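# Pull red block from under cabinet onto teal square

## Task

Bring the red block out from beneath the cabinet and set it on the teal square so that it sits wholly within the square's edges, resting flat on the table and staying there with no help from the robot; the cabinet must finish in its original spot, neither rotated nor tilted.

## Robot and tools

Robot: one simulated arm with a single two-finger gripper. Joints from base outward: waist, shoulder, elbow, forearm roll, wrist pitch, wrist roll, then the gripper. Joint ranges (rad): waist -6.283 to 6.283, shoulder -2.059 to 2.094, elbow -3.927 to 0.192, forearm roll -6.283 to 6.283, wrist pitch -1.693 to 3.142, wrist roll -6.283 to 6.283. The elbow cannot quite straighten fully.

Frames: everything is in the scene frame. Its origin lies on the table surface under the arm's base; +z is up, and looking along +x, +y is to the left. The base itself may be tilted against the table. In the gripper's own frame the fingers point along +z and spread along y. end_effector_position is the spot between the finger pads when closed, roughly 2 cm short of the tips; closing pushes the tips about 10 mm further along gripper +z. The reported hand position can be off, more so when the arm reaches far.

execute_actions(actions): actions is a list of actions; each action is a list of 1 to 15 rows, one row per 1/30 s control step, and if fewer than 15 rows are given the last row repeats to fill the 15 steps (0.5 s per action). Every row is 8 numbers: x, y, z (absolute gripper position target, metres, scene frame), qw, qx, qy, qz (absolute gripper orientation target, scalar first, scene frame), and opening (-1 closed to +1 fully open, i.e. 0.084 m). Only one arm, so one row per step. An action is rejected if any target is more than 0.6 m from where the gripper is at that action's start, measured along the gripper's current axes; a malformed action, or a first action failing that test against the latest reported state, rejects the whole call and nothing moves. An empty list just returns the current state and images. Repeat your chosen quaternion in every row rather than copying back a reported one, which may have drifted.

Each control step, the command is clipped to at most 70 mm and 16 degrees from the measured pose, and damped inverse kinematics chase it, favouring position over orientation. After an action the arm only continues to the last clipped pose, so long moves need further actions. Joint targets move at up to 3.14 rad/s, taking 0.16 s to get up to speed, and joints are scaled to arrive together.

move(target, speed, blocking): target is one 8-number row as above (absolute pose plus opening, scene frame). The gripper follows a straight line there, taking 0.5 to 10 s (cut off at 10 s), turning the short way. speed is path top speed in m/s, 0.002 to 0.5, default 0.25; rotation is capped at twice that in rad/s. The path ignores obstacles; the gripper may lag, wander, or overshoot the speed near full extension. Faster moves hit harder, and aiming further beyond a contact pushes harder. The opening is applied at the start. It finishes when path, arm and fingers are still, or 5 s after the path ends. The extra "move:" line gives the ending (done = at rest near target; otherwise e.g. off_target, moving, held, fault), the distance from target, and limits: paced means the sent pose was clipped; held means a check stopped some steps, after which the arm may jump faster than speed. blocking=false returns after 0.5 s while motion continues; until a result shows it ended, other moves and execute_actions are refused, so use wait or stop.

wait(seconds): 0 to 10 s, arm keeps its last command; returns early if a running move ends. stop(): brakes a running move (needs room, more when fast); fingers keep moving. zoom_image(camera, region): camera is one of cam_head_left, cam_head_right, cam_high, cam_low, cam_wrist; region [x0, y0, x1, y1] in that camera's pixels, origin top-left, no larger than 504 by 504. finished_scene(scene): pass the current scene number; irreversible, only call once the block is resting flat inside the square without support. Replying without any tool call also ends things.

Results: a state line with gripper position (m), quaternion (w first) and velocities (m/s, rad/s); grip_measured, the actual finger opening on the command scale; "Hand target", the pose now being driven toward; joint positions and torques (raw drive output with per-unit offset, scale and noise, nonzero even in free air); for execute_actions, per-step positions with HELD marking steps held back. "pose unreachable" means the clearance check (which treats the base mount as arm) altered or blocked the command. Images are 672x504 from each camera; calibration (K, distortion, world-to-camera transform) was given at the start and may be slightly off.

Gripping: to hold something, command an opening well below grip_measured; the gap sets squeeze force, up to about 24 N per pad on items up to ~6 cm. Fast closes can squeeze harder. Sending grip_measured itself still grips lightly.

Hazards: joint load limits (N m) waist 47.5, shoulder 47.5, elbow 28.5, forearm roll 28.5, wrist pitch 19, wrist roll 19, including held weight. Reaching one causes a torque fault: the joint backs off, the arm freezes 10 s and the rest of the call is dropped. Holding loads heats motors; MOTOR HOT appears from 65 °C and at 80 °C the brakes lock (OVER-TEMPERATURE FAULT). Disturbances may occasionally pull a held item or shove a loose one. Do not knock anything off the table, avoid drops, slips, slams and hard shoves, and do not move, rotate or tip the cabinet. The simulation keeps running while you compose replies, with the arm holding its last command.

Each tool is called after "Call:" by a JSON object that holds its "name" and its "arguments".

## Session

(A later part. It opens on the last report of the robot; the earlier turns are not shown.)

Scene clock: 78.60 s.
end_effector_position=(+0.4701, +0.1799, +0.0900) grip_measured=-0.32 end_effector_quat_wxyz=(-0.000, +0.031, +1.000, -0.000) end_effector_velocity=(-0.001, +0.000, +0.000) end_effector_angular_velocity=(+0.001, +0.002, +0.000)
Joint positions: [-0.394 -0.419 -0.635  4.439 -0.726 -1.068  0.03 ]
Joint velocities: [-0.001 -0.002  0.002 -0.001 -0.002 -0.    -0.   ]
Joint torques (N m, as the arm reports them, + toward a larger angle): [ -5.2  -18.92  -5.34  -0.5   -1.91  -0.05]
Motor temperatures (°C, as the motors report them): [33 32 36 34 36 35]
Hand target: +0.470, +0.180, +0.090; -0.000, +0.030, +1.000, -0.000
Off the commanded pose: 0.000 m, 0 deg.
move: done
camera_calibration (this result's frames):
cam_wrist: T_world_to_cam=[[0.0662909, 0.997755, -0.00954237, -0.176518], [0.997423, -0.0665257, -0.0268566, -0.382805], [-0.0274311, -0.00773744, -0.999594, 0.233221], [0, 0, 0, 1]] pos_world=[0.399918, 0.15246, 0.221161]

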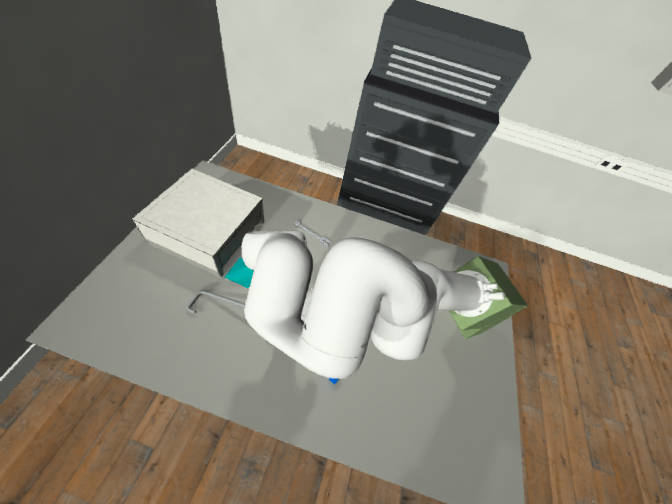

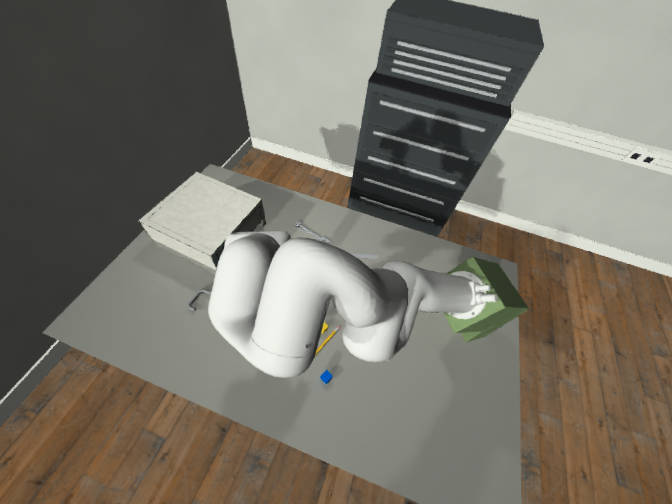

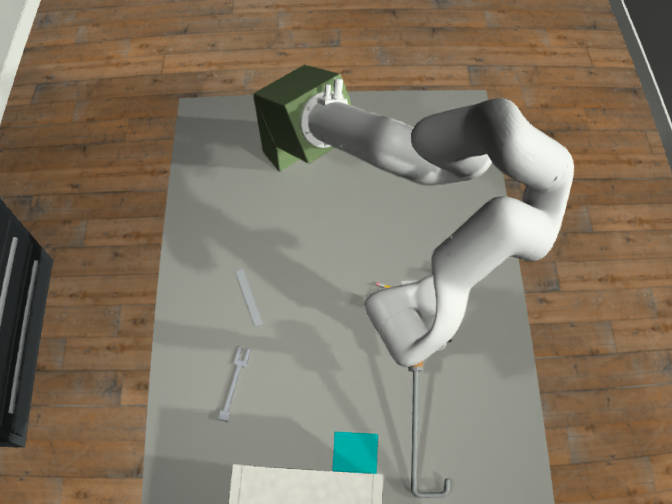

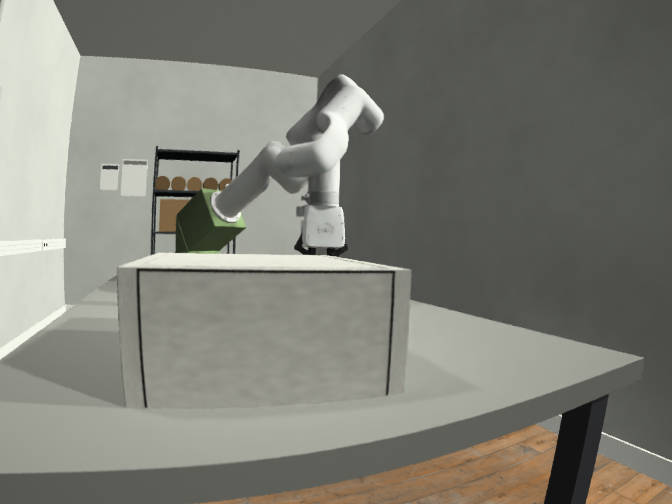

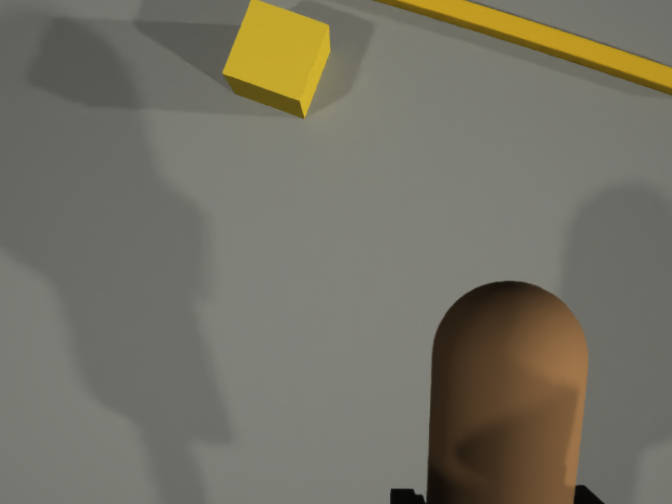

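Call:
{"name": "move", "arguments": {"target": [0.39, 0.155, 0.075, 0, 0.04, 0.9992, 0, -1], "speed": 0.15}}

Call:
{"name": "move", "arguments": {"target": [0.381, -0.096, 0.04, 0, 0.0558, 0.9984, 0, -1], "speed": 0.12}}

Scene clock: 82.87 s.
end_effector_position=(+0.3904, +0.1550, +0.0750) grip_measured=-0.32 end_effector_quat_wxyz=(+0.000, +0.040, +0.999, -0.000) end_effector_velocity=(-0.000, +0.001, -0.000) end_effector_angular_velocity=(+0.006, -0.006, +0.005)
Joint positions: [-0.431 -0.463 -0.27   4.785 -0.723 -1.539  0.03 ]
Joint velocities: [ 0.     0.001  0.01   0.021 -0.007 -0.027 -0.   ]
Joint torques (N m, as the arm reports them, + toward a larger angle): [ -3.58 -13.67  -2.3   -0.86  -2.11   0.02]
Motor temperatures (°C, as the motors report them): [33 32 36 34 36 35]
Hand target: +0.390, +0.155, +0.075; +0.000, +0.040, +0.999, +0.000
Off the commanded pose: 0.000 m, 0 deg.
move: done
camera_calibration (this result's frames):
cam_wrist: T_world_to_cam=[[0.0851481, 0.996322, -0.00957382, -0.15362], [0.996003, -0.0853731, -0.0262598, -0.30196], [-0.0269806, -0.00729957, -0.999609, 0.21562], [0, 0, 0, 1]] pos_world=[0.319651, 0.12885, 0.206136]

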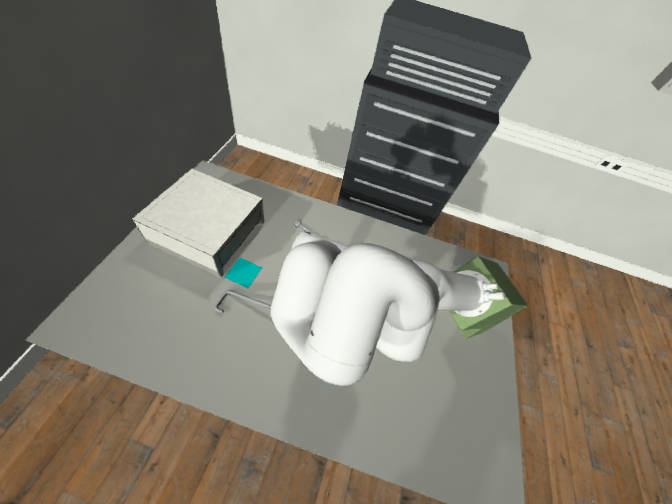

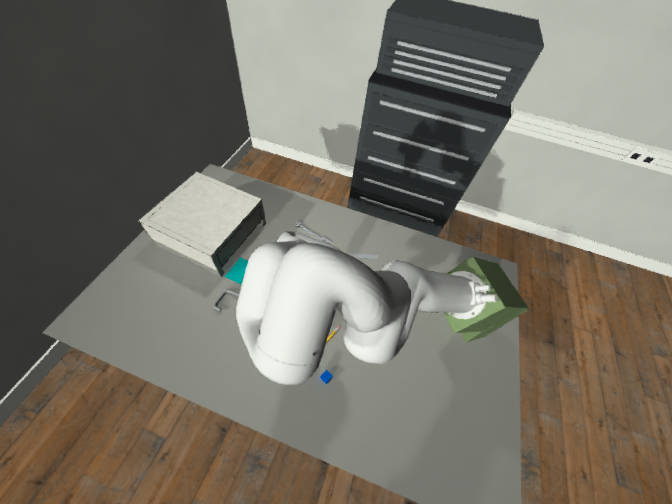

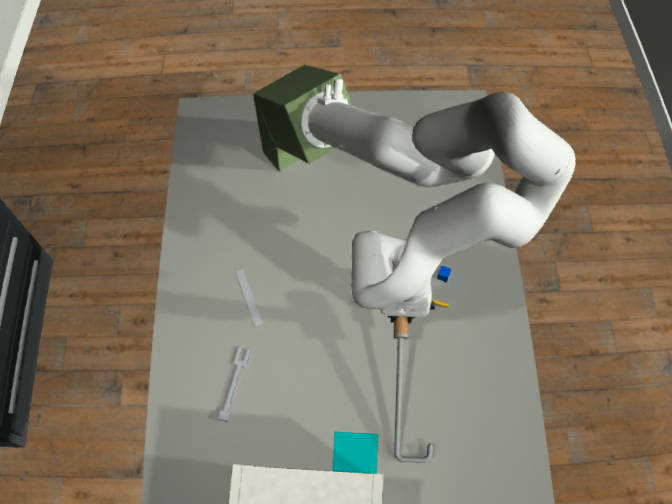

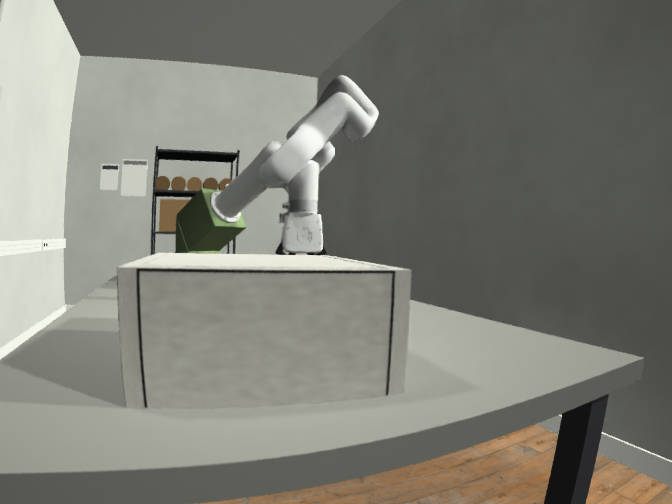

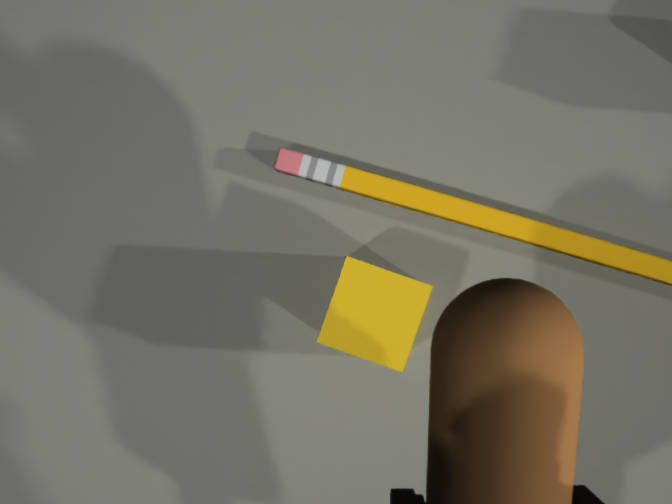

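Scene clock: 85.33 s.
end_effector_position=(+0.3807, -0.0964, +0.0399) grip_measured=-0.32 end_effector_quat_wxyz=(+0.000, +0.056, +0.998, -0.000) end_effector_velocity=(+0.001, -0.001, +0.001) end_effector_angular_velocity=(+0.000, -0.002, +0.000)
Joint positions: [-0.91   0.496 -0.687  4.797 -0.99  -2.185  0.03 ]
Joint velocities: [-0.003  0.002 -0.005 -0.003 -0.001  0.002 -0.   ]
Joint torques (N m, as the arm reports them, + toward a larger angle): [-17.25 -14.73  -1.11  -0.83  -1.62   0.3 ]
Motor temperatures (°C, as the motors report them): [33 32 36 34 36 35]
Hand target: +0.381, -0.097, +0.040; +0.000, +0.056, +0.998, -0.000
Off the commanded pose: 0.000 m, 0 deg.
move: done
camera_calibration (this result's frames):
cam_wrist: T_world_to_cam=[[0.116584, 0.993133, -0.00977538, 0.0850025], [0.992813, -0.116803, -0.0260617, -0.316552], [-0.0270245, -0.00666675, -0.999613, 0.178505], [0, 0, 0, 1]] pos_world=[0.309192, -0.120203, 0.171017]

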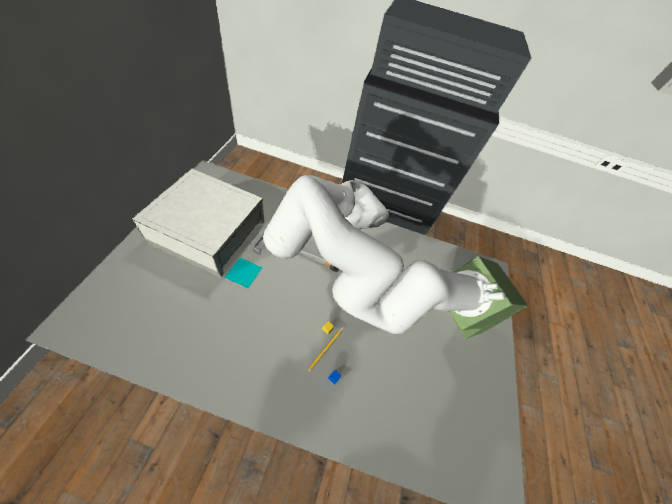

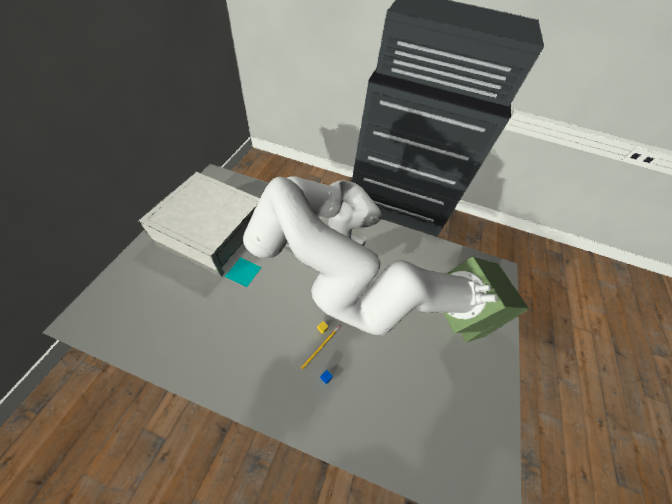

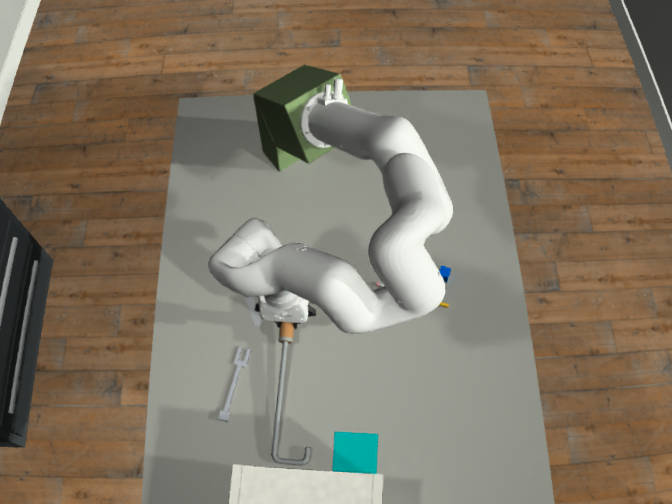

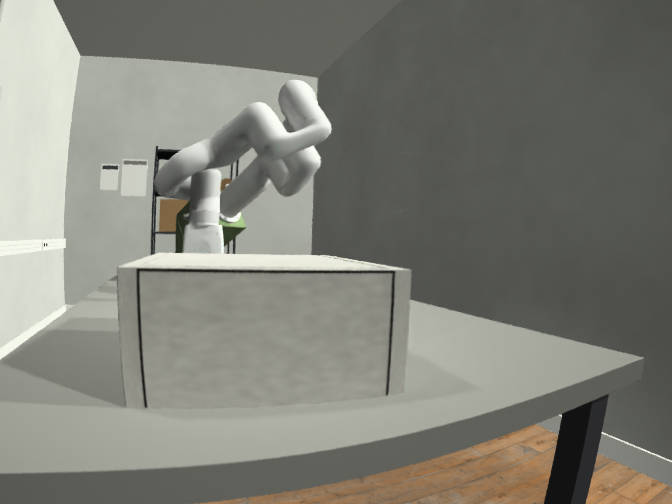

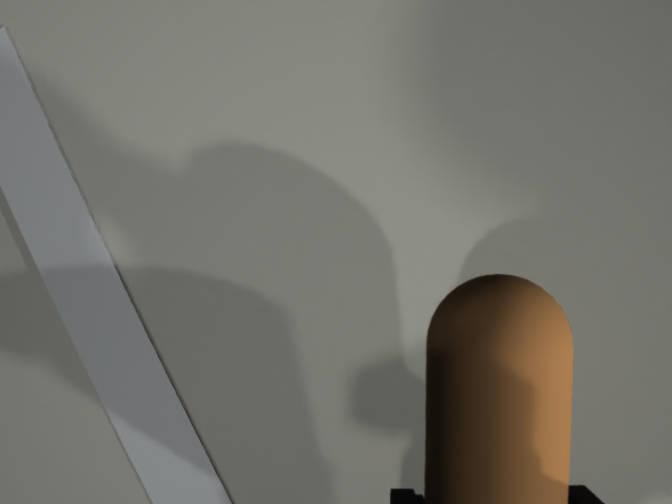

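Call:
{"name": "zoom_image", "arguments": {"camera": "cam_high", "region": [210, 310, 410, 504]}}

Region (210, 310, 410, 504) of cam_high's 672x504 image, scaled by 2.520, with more detail than that image has; it fills the top 489 rows of this view, and the rest is white.

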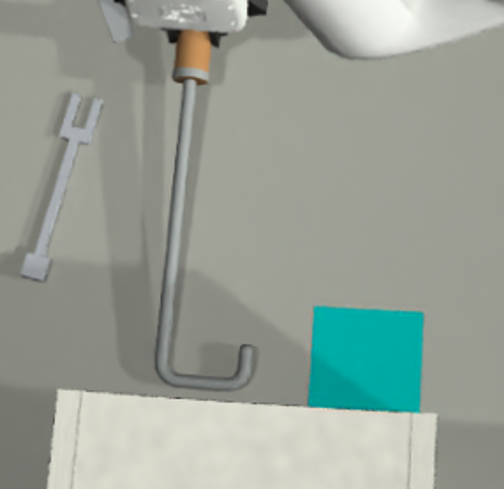

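Call:
{"name": "move", "arguments": {"target": [0.6086, -0.1216, 0.041, 0, 0.0558, 0.9984, 0, -1], "speed": 0.1}}

Scene clock: 95.70 s.
end_effector_position=(+0.6080, -0.1213, +0.0410) grip_measured=-0.32 end_effector_quat_wxyz=(-0.001, +0.056, +0.998, -0.000) end_effector_velocity=(+0.001, +0.000, -0.000) end_effector_angular_velocity=(+0.001, +0.003, -0.001)
Joint positions: [-0.782  0.669 -1.736  4.326 -1.051 -1.142  0.03 ]
Joint velocities: [ 0.001  0.005 -0.013 -0.007 -0.003  0.011 -0.   ]
Joint torques (N m, as the arm reports them, + toward a larger angle): [-24.29 -24.29  -5.9   -0.95  -1.97   0.36]
Motor temperatures (°C, as the motors report them): [33 31 36 34 36 35]
Hand target: +0.608, -0.121, +0.041; -0.001, +0.056, +0.998, -0.000
Off the commanded pose: 0.001 m, 0 deg.
move: done
camera_calibration (this result's frames):
cam_wrist: T_world_to_cam=[[0.116817, 0.993107, -0.00960791, 0.0831038], [0.992737, -0.117043, -0.0278399, -0.544973], [-0.0287726, -0.00628594, -0.999566, 0.186737], [0, 0, 0, 1]] pos_world=[0.536679, -0.145143, 0.172282]

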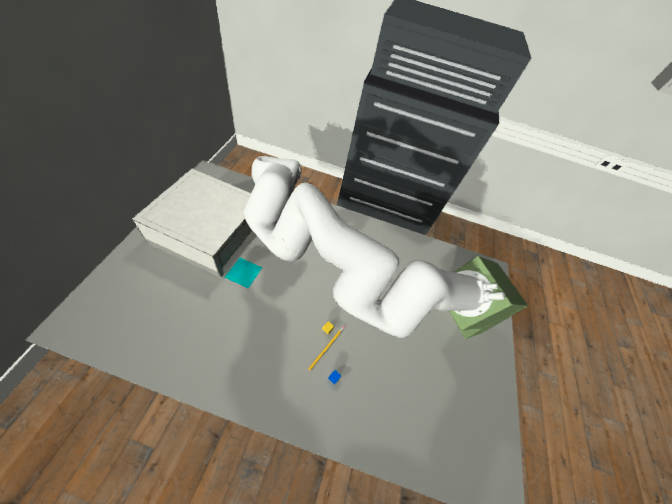

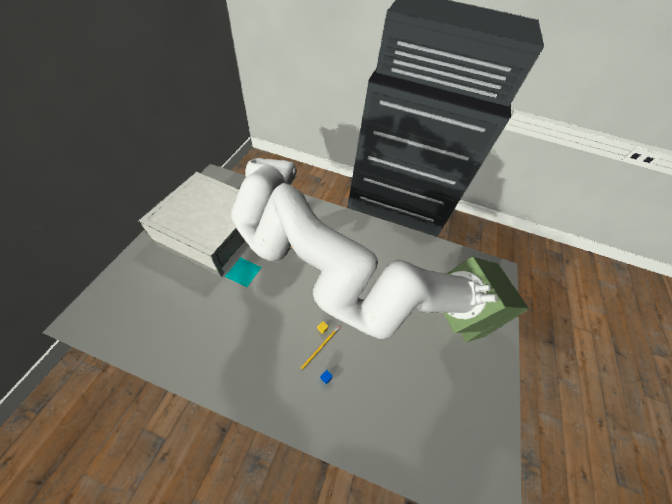

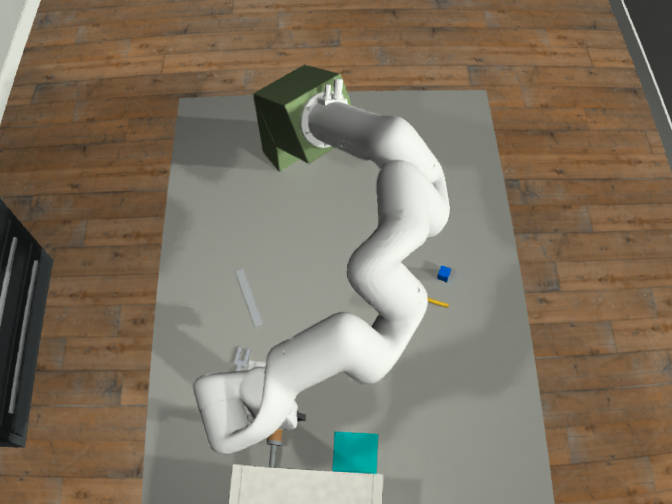

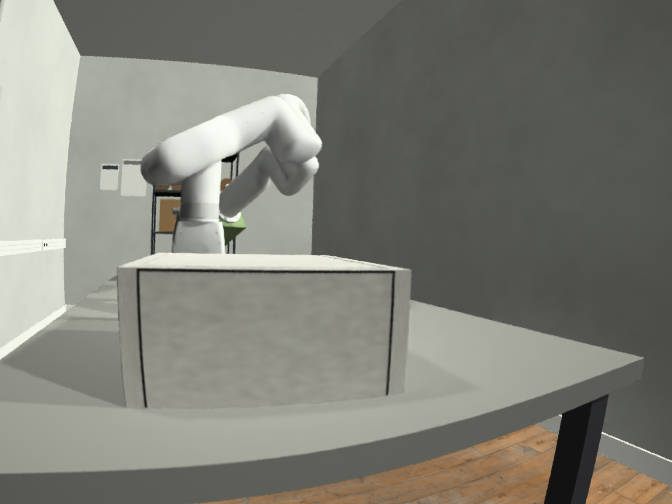

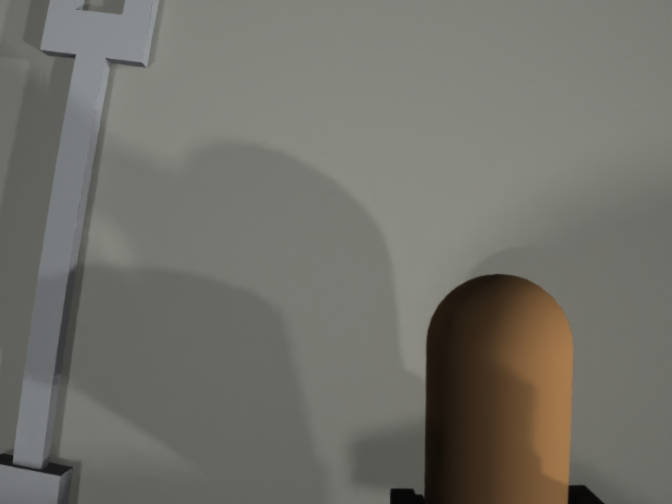

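Call:
{"name": "move", "arguments": {"target": [0.6196, -0.0242, 0.041, 0, 0.0558, 0.9984, 0, -1], "speed": 0.08}}

Call:
{"name": "move", "arguments": {"target": [0.395, 0.001, 0.040, 0, 0.0558, 0.9984, 0, -1], "speed": 0.08}}

Scene clock: 99.37 s.
end_effector_position=(+0.6197, -0.0243, +0.0410) grip_measured=-0.32 end_effector_quat_wxyz=(-0.000, +0.056, +0.998, +0.000) end_effector_velocity=(-0.000, -0.000, -0.000) end_effector_angular_velocity=(-0.002, -0.000, -0.001)
Joint positions: [-0.665  0.417 -1.521  4.335 -0.969 -1.056  0.03 ]
Joint velocities: [ 0.    -0.001  0.001 -0.     0.003  0.001 -0.   ]
Joint torques (N m, as the arm reports them, + toward a larger angle): [-19.76 -25.47  -5.92  -0.94  -1.87   0.01]
Motor temperatures (°C, as the motors report them): [33 32 36 34 36 35]
Hand target: +0.620, -0.024, +0.041; +0.000, +0.056, +0.998, +0.000
Off the commanded pose: 0.000 m, 0 deg.
move: done
camera_calibration (this result's frames):
cam_wrist: T_world_to_cam=[[0.116591, 0.993136, -0.00937449, -0.014424], [0.992798, -0.116803, -0.0266433, -0.545265], [-0.0275554, -0.0062006, -0.999601, 0.186901], [0, 0, 0, 1]] pos_world=[0.54817, -0.0482046, 0.172163]

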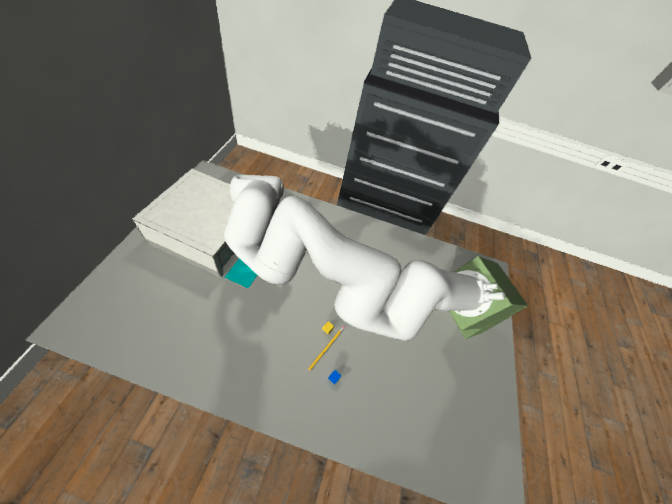

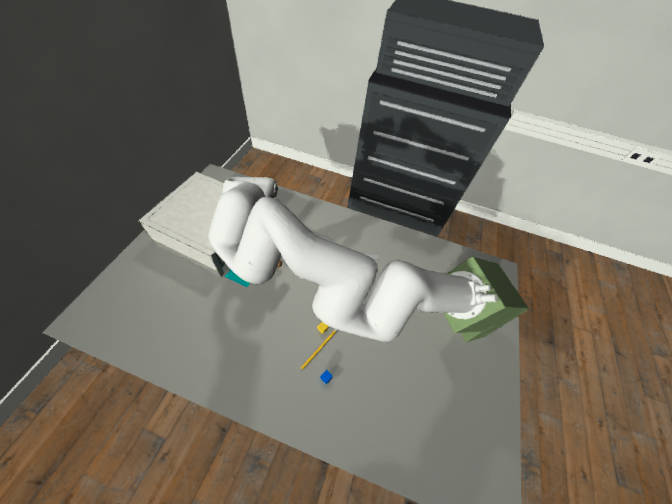

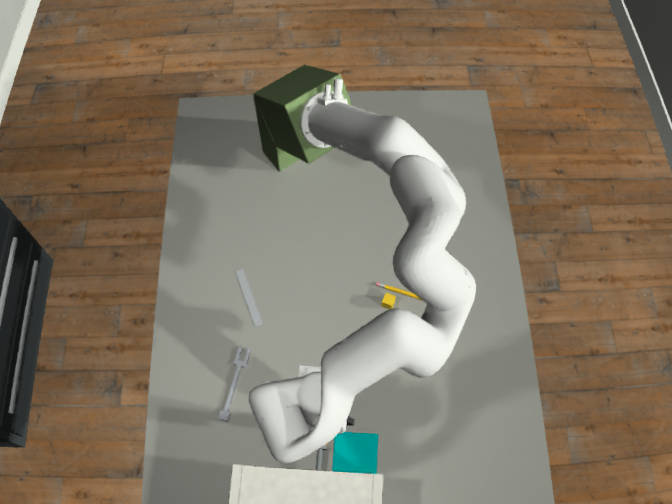

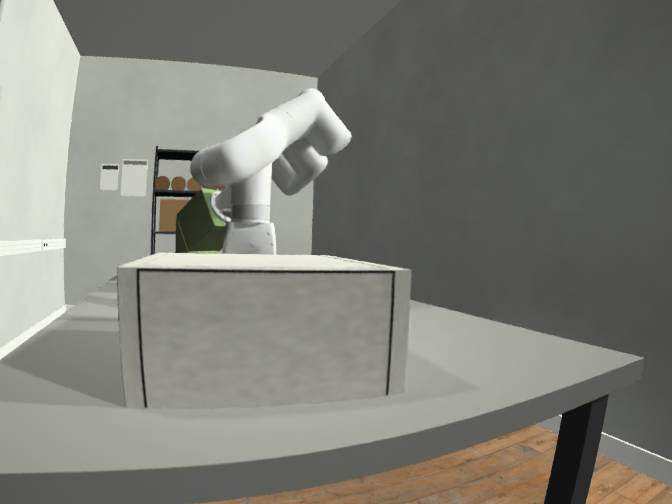

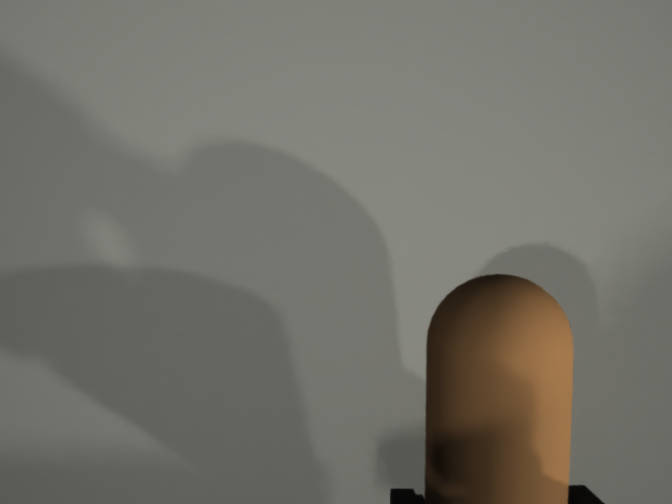

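Scene clock: 102.53 s.
end_effector_position=(+0.3956, +0.0007, +0.0400) grip_measured=-0.32 end_effector_quat_wxyz=(+0.001, +0.056, +0.998, +0.000) end_effector_velocity=(-0.000, +0.000, -0.000) end_effector_angular_velocity=(+0.000, -0.002, +0.002)
Joint positions: [-0.73   0.181 -0.465  4.912 -0.936 -2.08   0.03 ]
Joint velocities: [ 0.001  0.     0.003  0.006 -0.002 -0.008 -0.   ]
Joint torques (N m, as the arm reports them, + toward a larger angle): [-12.59 -14.05  -0.36  -0.82  -2.19   0.06]
Motor temperatures (°C, as the motors report them): [33 32 36 34 36 35]
Hand target: +0.396, +0.001, +0.040; +0.001, +0.056, +0.998, +0.000
Off the commanded pose: 0.001 m, 0 deg.
move: done
camera_calibration (this result's frames):
cam_wrist: T_world_to_cam=[[0.1167, 0.993125, -0.00918207, -0.0132273], [0.99282, -0.116899, -0.0253745, -0.319973], [-0.0262734, -0.00615492, -0.999636, 0.179353], [0, 0, 0, 1]] pos_world=[0.323931, -0.0231643, 0.171048]

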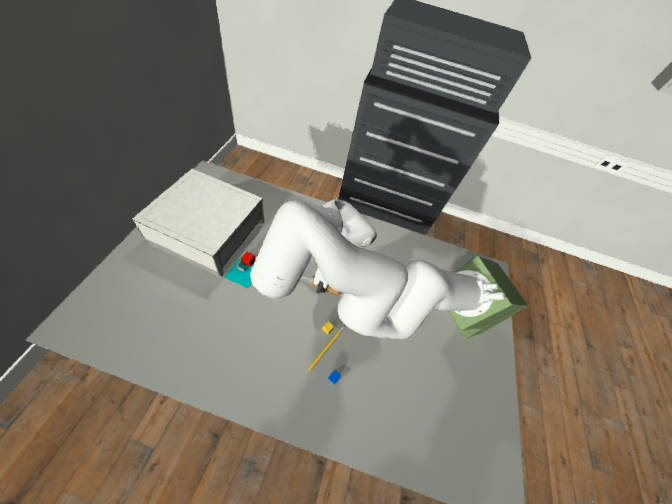

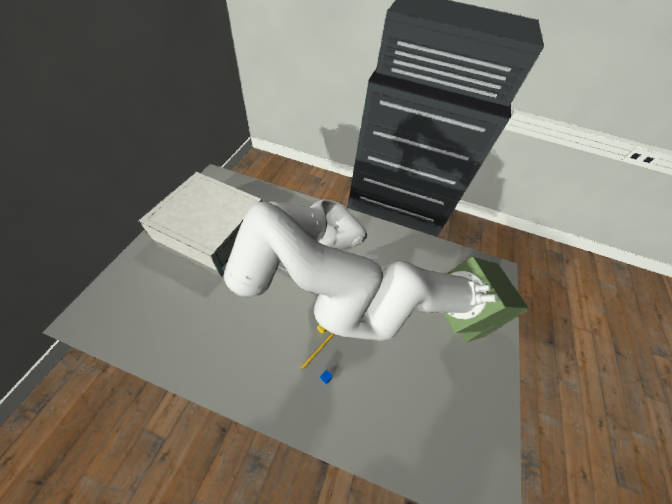

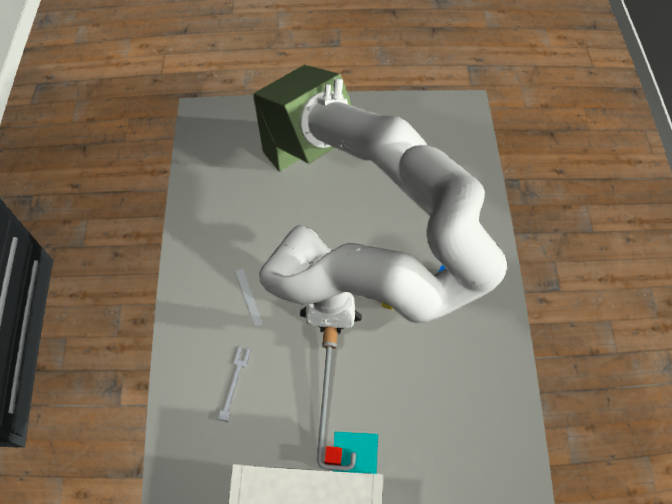

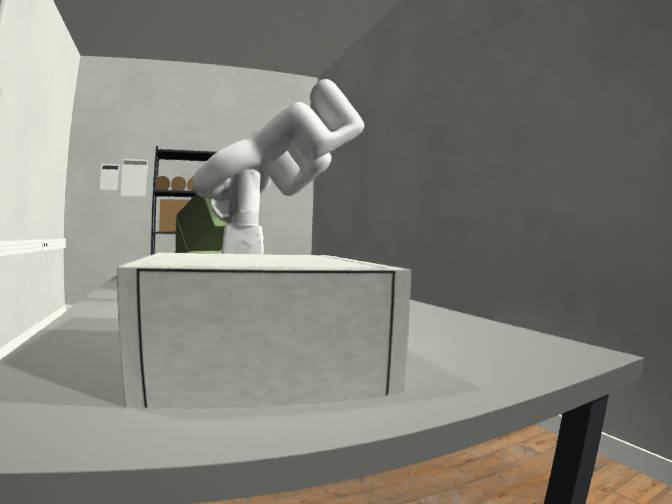

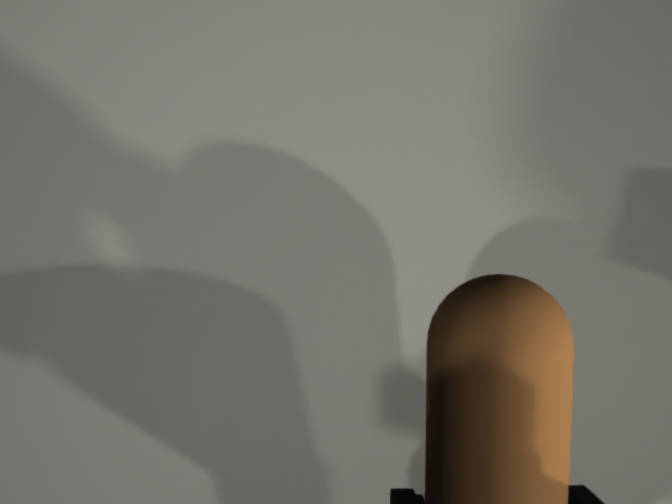

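The block is out. Zoom in to refine.

Call:
{"name": "zoom_image", "arguments": {"camera": "cam_high", "region": [290, 404, 410, 504]}}

Region (290, 404, 410, 504) of cam_high's 672x504 image, scaled by 4.200, with more detail than that image has.

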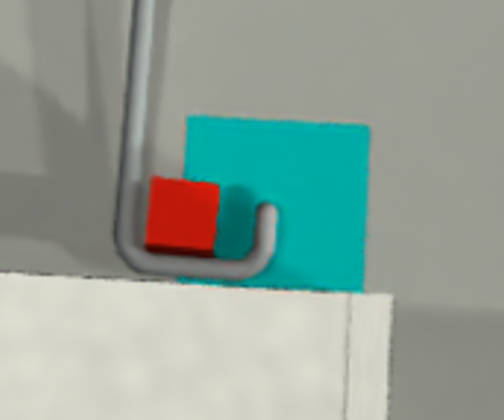

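Call:
{"name": "move", "arguments": {"target": [0.391, 0.052, 0.040, 0, 0.0558, 0.9984, 0, -1], "speed": 0.06}}

Call:
{"name": "zoom_image", "arguments": {"camera": "cam_high", "region": [290, 404, 410, 504]}}

Scene clock: 106.23 s.
end_effector_position=(+0.3911, +0.0520, +0.0400) grip_measured=-0.32 end_effector_quat_wxyz=(+0.000, +0.056, +0.998, +0.000) end_effector_velocity=(-0.000, -0.000, +0.000) end_effector_angular_velocity=(-0.001, -0.000, -0.001)
Joint positions: [-0.613  0.011 -0.353  4.986 -0.887 -2.02   0.03 ]
Joint velocities: [ 0.001 -0.001  0.001  0.001  0.002  0.001  0.   ]
Joint torques (N m, as the arm reports them, + toward a larger angle): [ -9.37 -13.18   0.21  -1.01  -1.91  -0.08]
Motor temperatures (°C, as the motors report them): [33 32 36 34 36 35]
Hand target: +0.391, +0.052, +0.040; +0.000, +0.056, +0.998, +0.000
Off the commanded pose: 0.000 m, 0 deg.
move: done
camera_calibration (this result's frames):
cam_wrist: T_world_to_cam=[[0.116716, 0.993121, -0.00933914, -0.0636264], [0.992787, -0.116926, -0.0265053, -0.309494], [-0.0274149, -0.00617819, -0.999605, 0.180027], [0, 0, 0, 1]] pos_world=[0.319623, 0.0281132, 0.171158]

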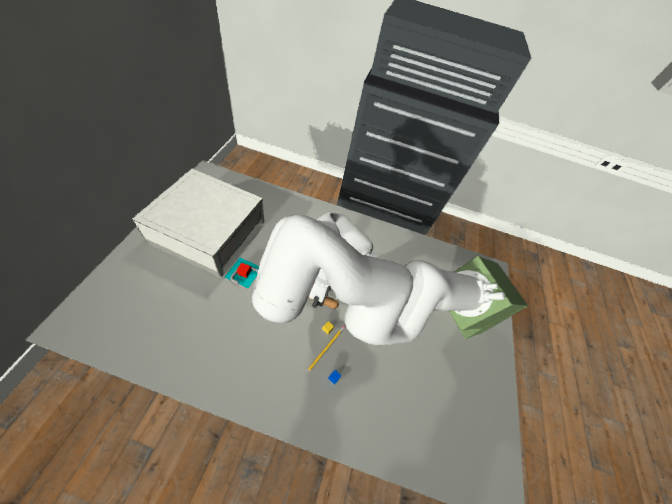

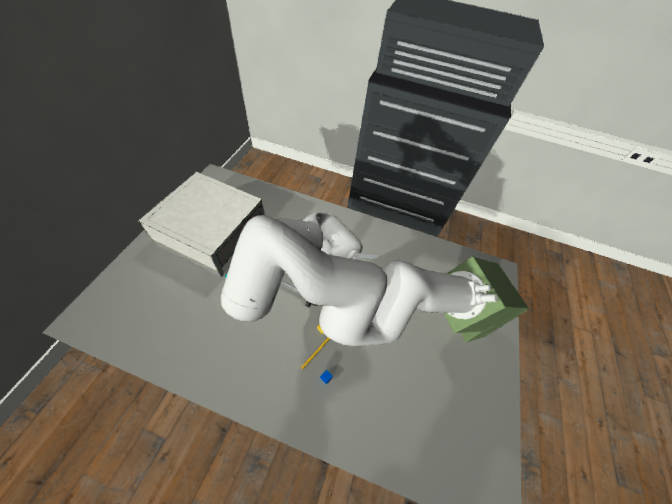

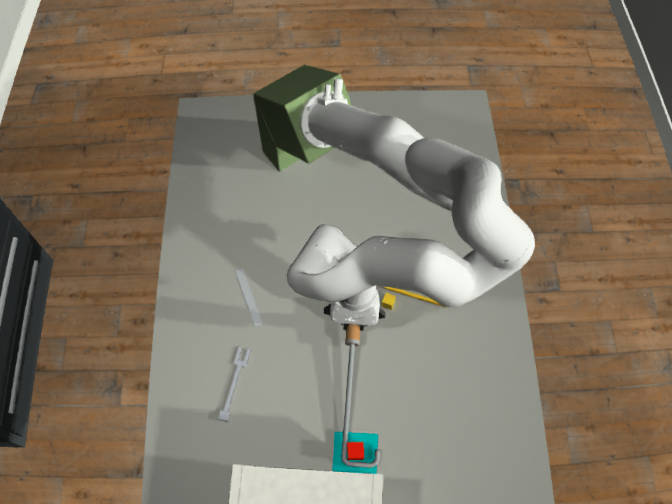

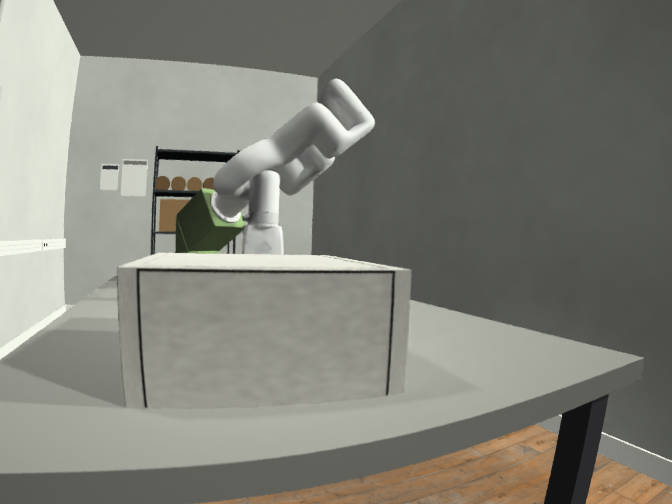

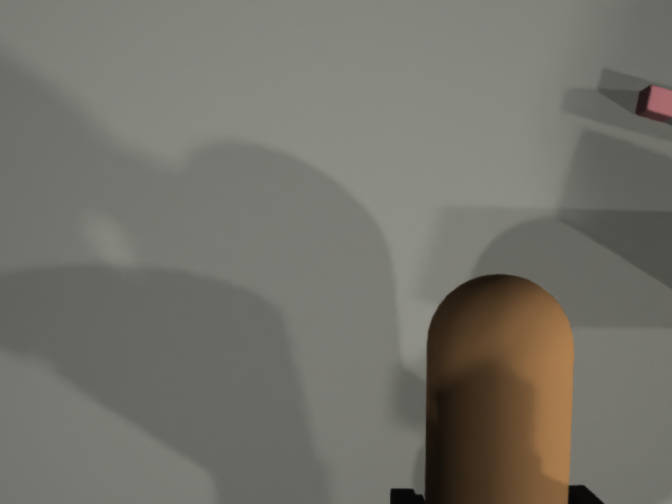

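Region (290, 404, 410, 504) of cam_high's 672x504 image, scaled by 4.200, with more detail than that image has.

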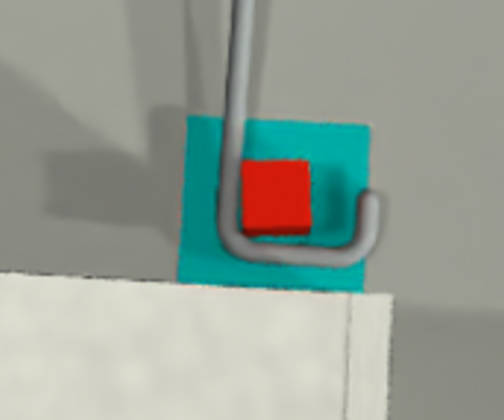

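Call:
{"name": "execute_actions", "arguments": {"actions": [[[0.3915,0.051,0.0395,0,0.0558,0.9984,0,-1],[0.392,0.050,0.039,0,0.0558,0.9984,0,-1],[0.3925,0.049,0.038,0,0.0558,0.9984,0,-1],[0.393,0.048,0.037,0,0.0558,0.9984,0,-1],[0.3935,0.047,0.036,0,0.0558,0.9984,0,-1],[0.394,0.046,0.035,0,0.0558,0.9984,0,-1],[0.3945,0.045,0.0345,0,0.0558,0.9984,0,-1],[0.395,0.044,0.034,0,0.0558,0.9984,0,-1],[0.3955,0.043,0.0335,0,0.0558,0.9984,0,-1],[0.396,0.042,0.033,0,0.0558,0.9984,0,-1],[0.396,0.041,0.0325,0,0.0558,0.9984,0,-1],[0.396,0.040,0.032,0,0.0558,0.9984,0,-1],[0.396,0.0395,0.0315,0,0.0558,0.9984,0,-1],[0.396,0.039,0.031,0,0.0558,0.9984,0,-1],[0.396,0.039,0.031,0,0.0558,0.9984,0,-1]],[[0.396,0.039,0.031,0,0.0558,0.9984,0,-0.3],[0.396,0.039,0.031,0,0.0558,0.9984,0,-0.2],[0.396,0.039,0.031,0,0.0558,0.9984,0,-0.1],[0.396,0.039,0.031,0,0.0558,0.9984,0,0.0],[0.396,0.039,0.031,0,0.0558,0.9984,0,0.1],[0.396,0.039,0.031,0,0.0558,0.9984,0,0.2],[0.396,0.039,0.031,0,0.0558,0.9984,0,0.3]],[[0.396,0.039,0.034,0,0.0558,0.9984,0,0.3],[0.396,0.039,0.038,0,0.0558,0.9984,0,0.3],[0.396,0.039,0.042,0,0.0558,0.9984,0,0.3],[0.396,0.039,0.046,0,0.0558,0.9984,0,0.3],[0.396,0.039,0.050,0,0.0558,0.9984,0,0.3],[0.396,0.039,0.054,0,0.0558,0.9984,0,0.3],[0.396,0.039,0.058,0,0.0558,0.9984,0,0.3],[0.396,0.039,0.062,0,0.0558,0.9984,0,0.3],[0.396,0.039,0.066,0,0.0558,0.9984,0,0.3],[0.396,0.039,0.069,0,0.0558,0.9984,0,0.3],[0.396,0.039,0.07,0,0.0558,0.9984,0,0.3]]]}}

Call:
{"name": "zoom_image", "arguments": {"camera": "cam_high", "region": [290, 404, 410, 504]}}

Scene clock: 112.73 s.
end_effector_position=(+0.3961, +0.0388, +0.0688) grip_measured=+0.29 end_effector_quat_wxyz=(+0.001, +0.055, +0.998, -0.001) end_effector_velocity=(+0.001, +0.001, +0.023) end_effector_angular_velocity=(+0.009, +0.016, -0.006)
Joint positions: [-0.738 -0.029 -0.375  4.817 -0.919 -1.934  0.056]
Joint velocities: [-0.075 -0.057 -0.018 -0.152 -0.022  0.118 -0.   ]
Joint torques (N m, as the arm reports them, + toward a larger angle): [ -8.92 -10.05  -0.64   0.01  -1.9    0.15]
Motor temperatures (°C, as the motors report them): [33 31 36 34 36 35]
Hand target: +0.396, +0.039, +0.070; -0.000, +0.056, +0.998, -0.000
Off the commanded pose: 0.001 m, 0 deg.
Step readings (end_effector_position; steps 1 to 15: 1st action; 16 to 30: 2nd action; 31 to 45: 3rd action):
0: (+0.3911, +0.0521, +0.0400)
1: (+0.3911, +0.0521, +0.0400)
2: (+0.3911, +0.0519, +0.0399)
4: (+0.3916, +0.0507, +0.0391)
8: (+0.3936, +0.0469, +0.0359)
15: (+0.3960, +0.0401, +0.0319)
16: (+0.3960, +0.0396, +0.0315)
17: (+0.3959, +0.0393, +0.0313)
19: (+0.3959, +0.0390, +0.0311)
23: (+0.3959, +0.0390, +0.0311)
30: (+0.3960, +0.0390, +0.0310)
31: (+0.3960, +0.0390, +0.0311)
32: (+0.3959, +0.0390, +0.0317)
34: (+0.3957, +0.0390, +0.0356)
38: (+0.3958, +0.0389, +0.0489)
45: end_effector_position above
camera_calibration (this result's frames):
cam_wrist: T_world_to_cam=[[0.115644, 0.993236, -0.0103847, -0.0502851], [0.992956, -0.11587, -0.0247677, -0.315482], [-0.0258035, -0.00744736, -0.999639, 0.208336], [0, 0, 0, 1]] pos_world=[0.324451, 0.0149416, 0.199925]

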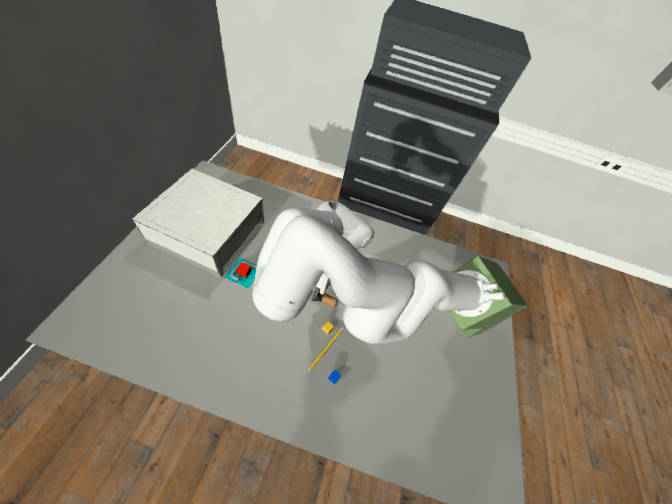

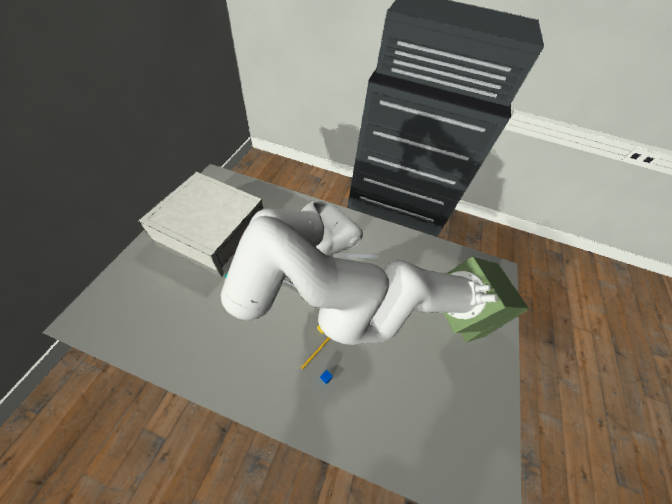

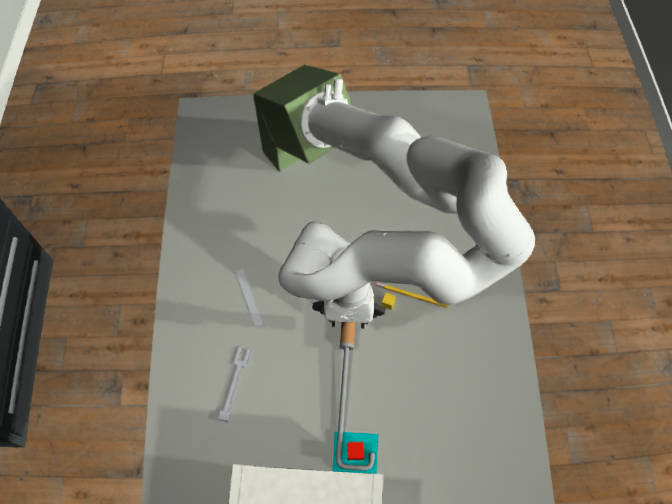

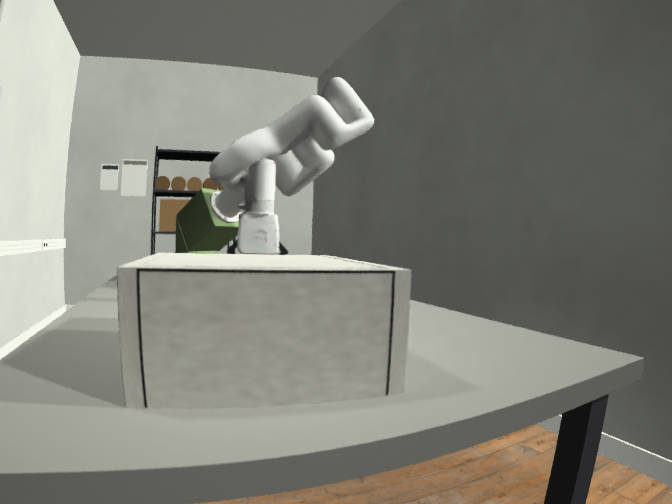

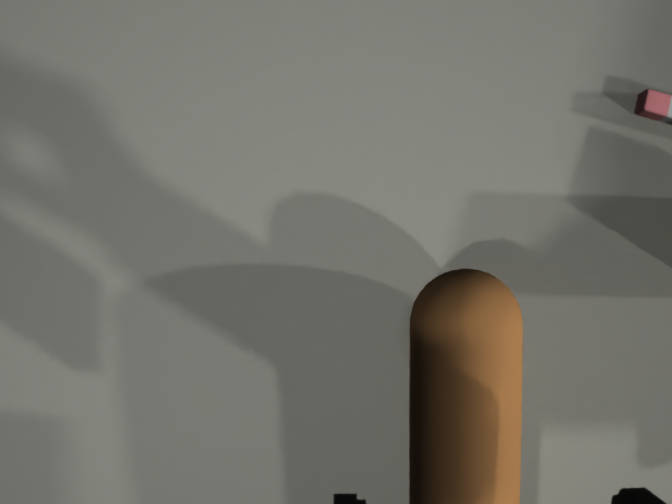

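Region (290, 404, 410, 504) of cam_high's 672x504 image, scaled by 4.200, with more detail than that image has.

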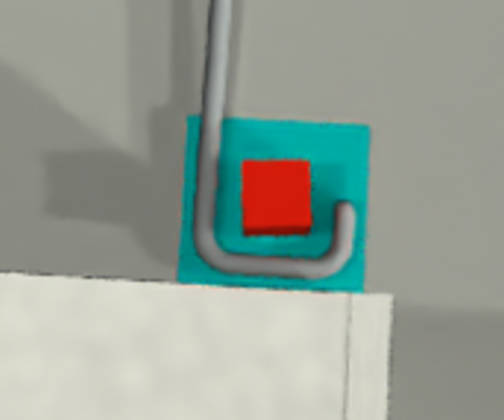

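Call:
{"name": "finished_scene", "arguments": {"scene": 1}}

The scene is finished: the task was done.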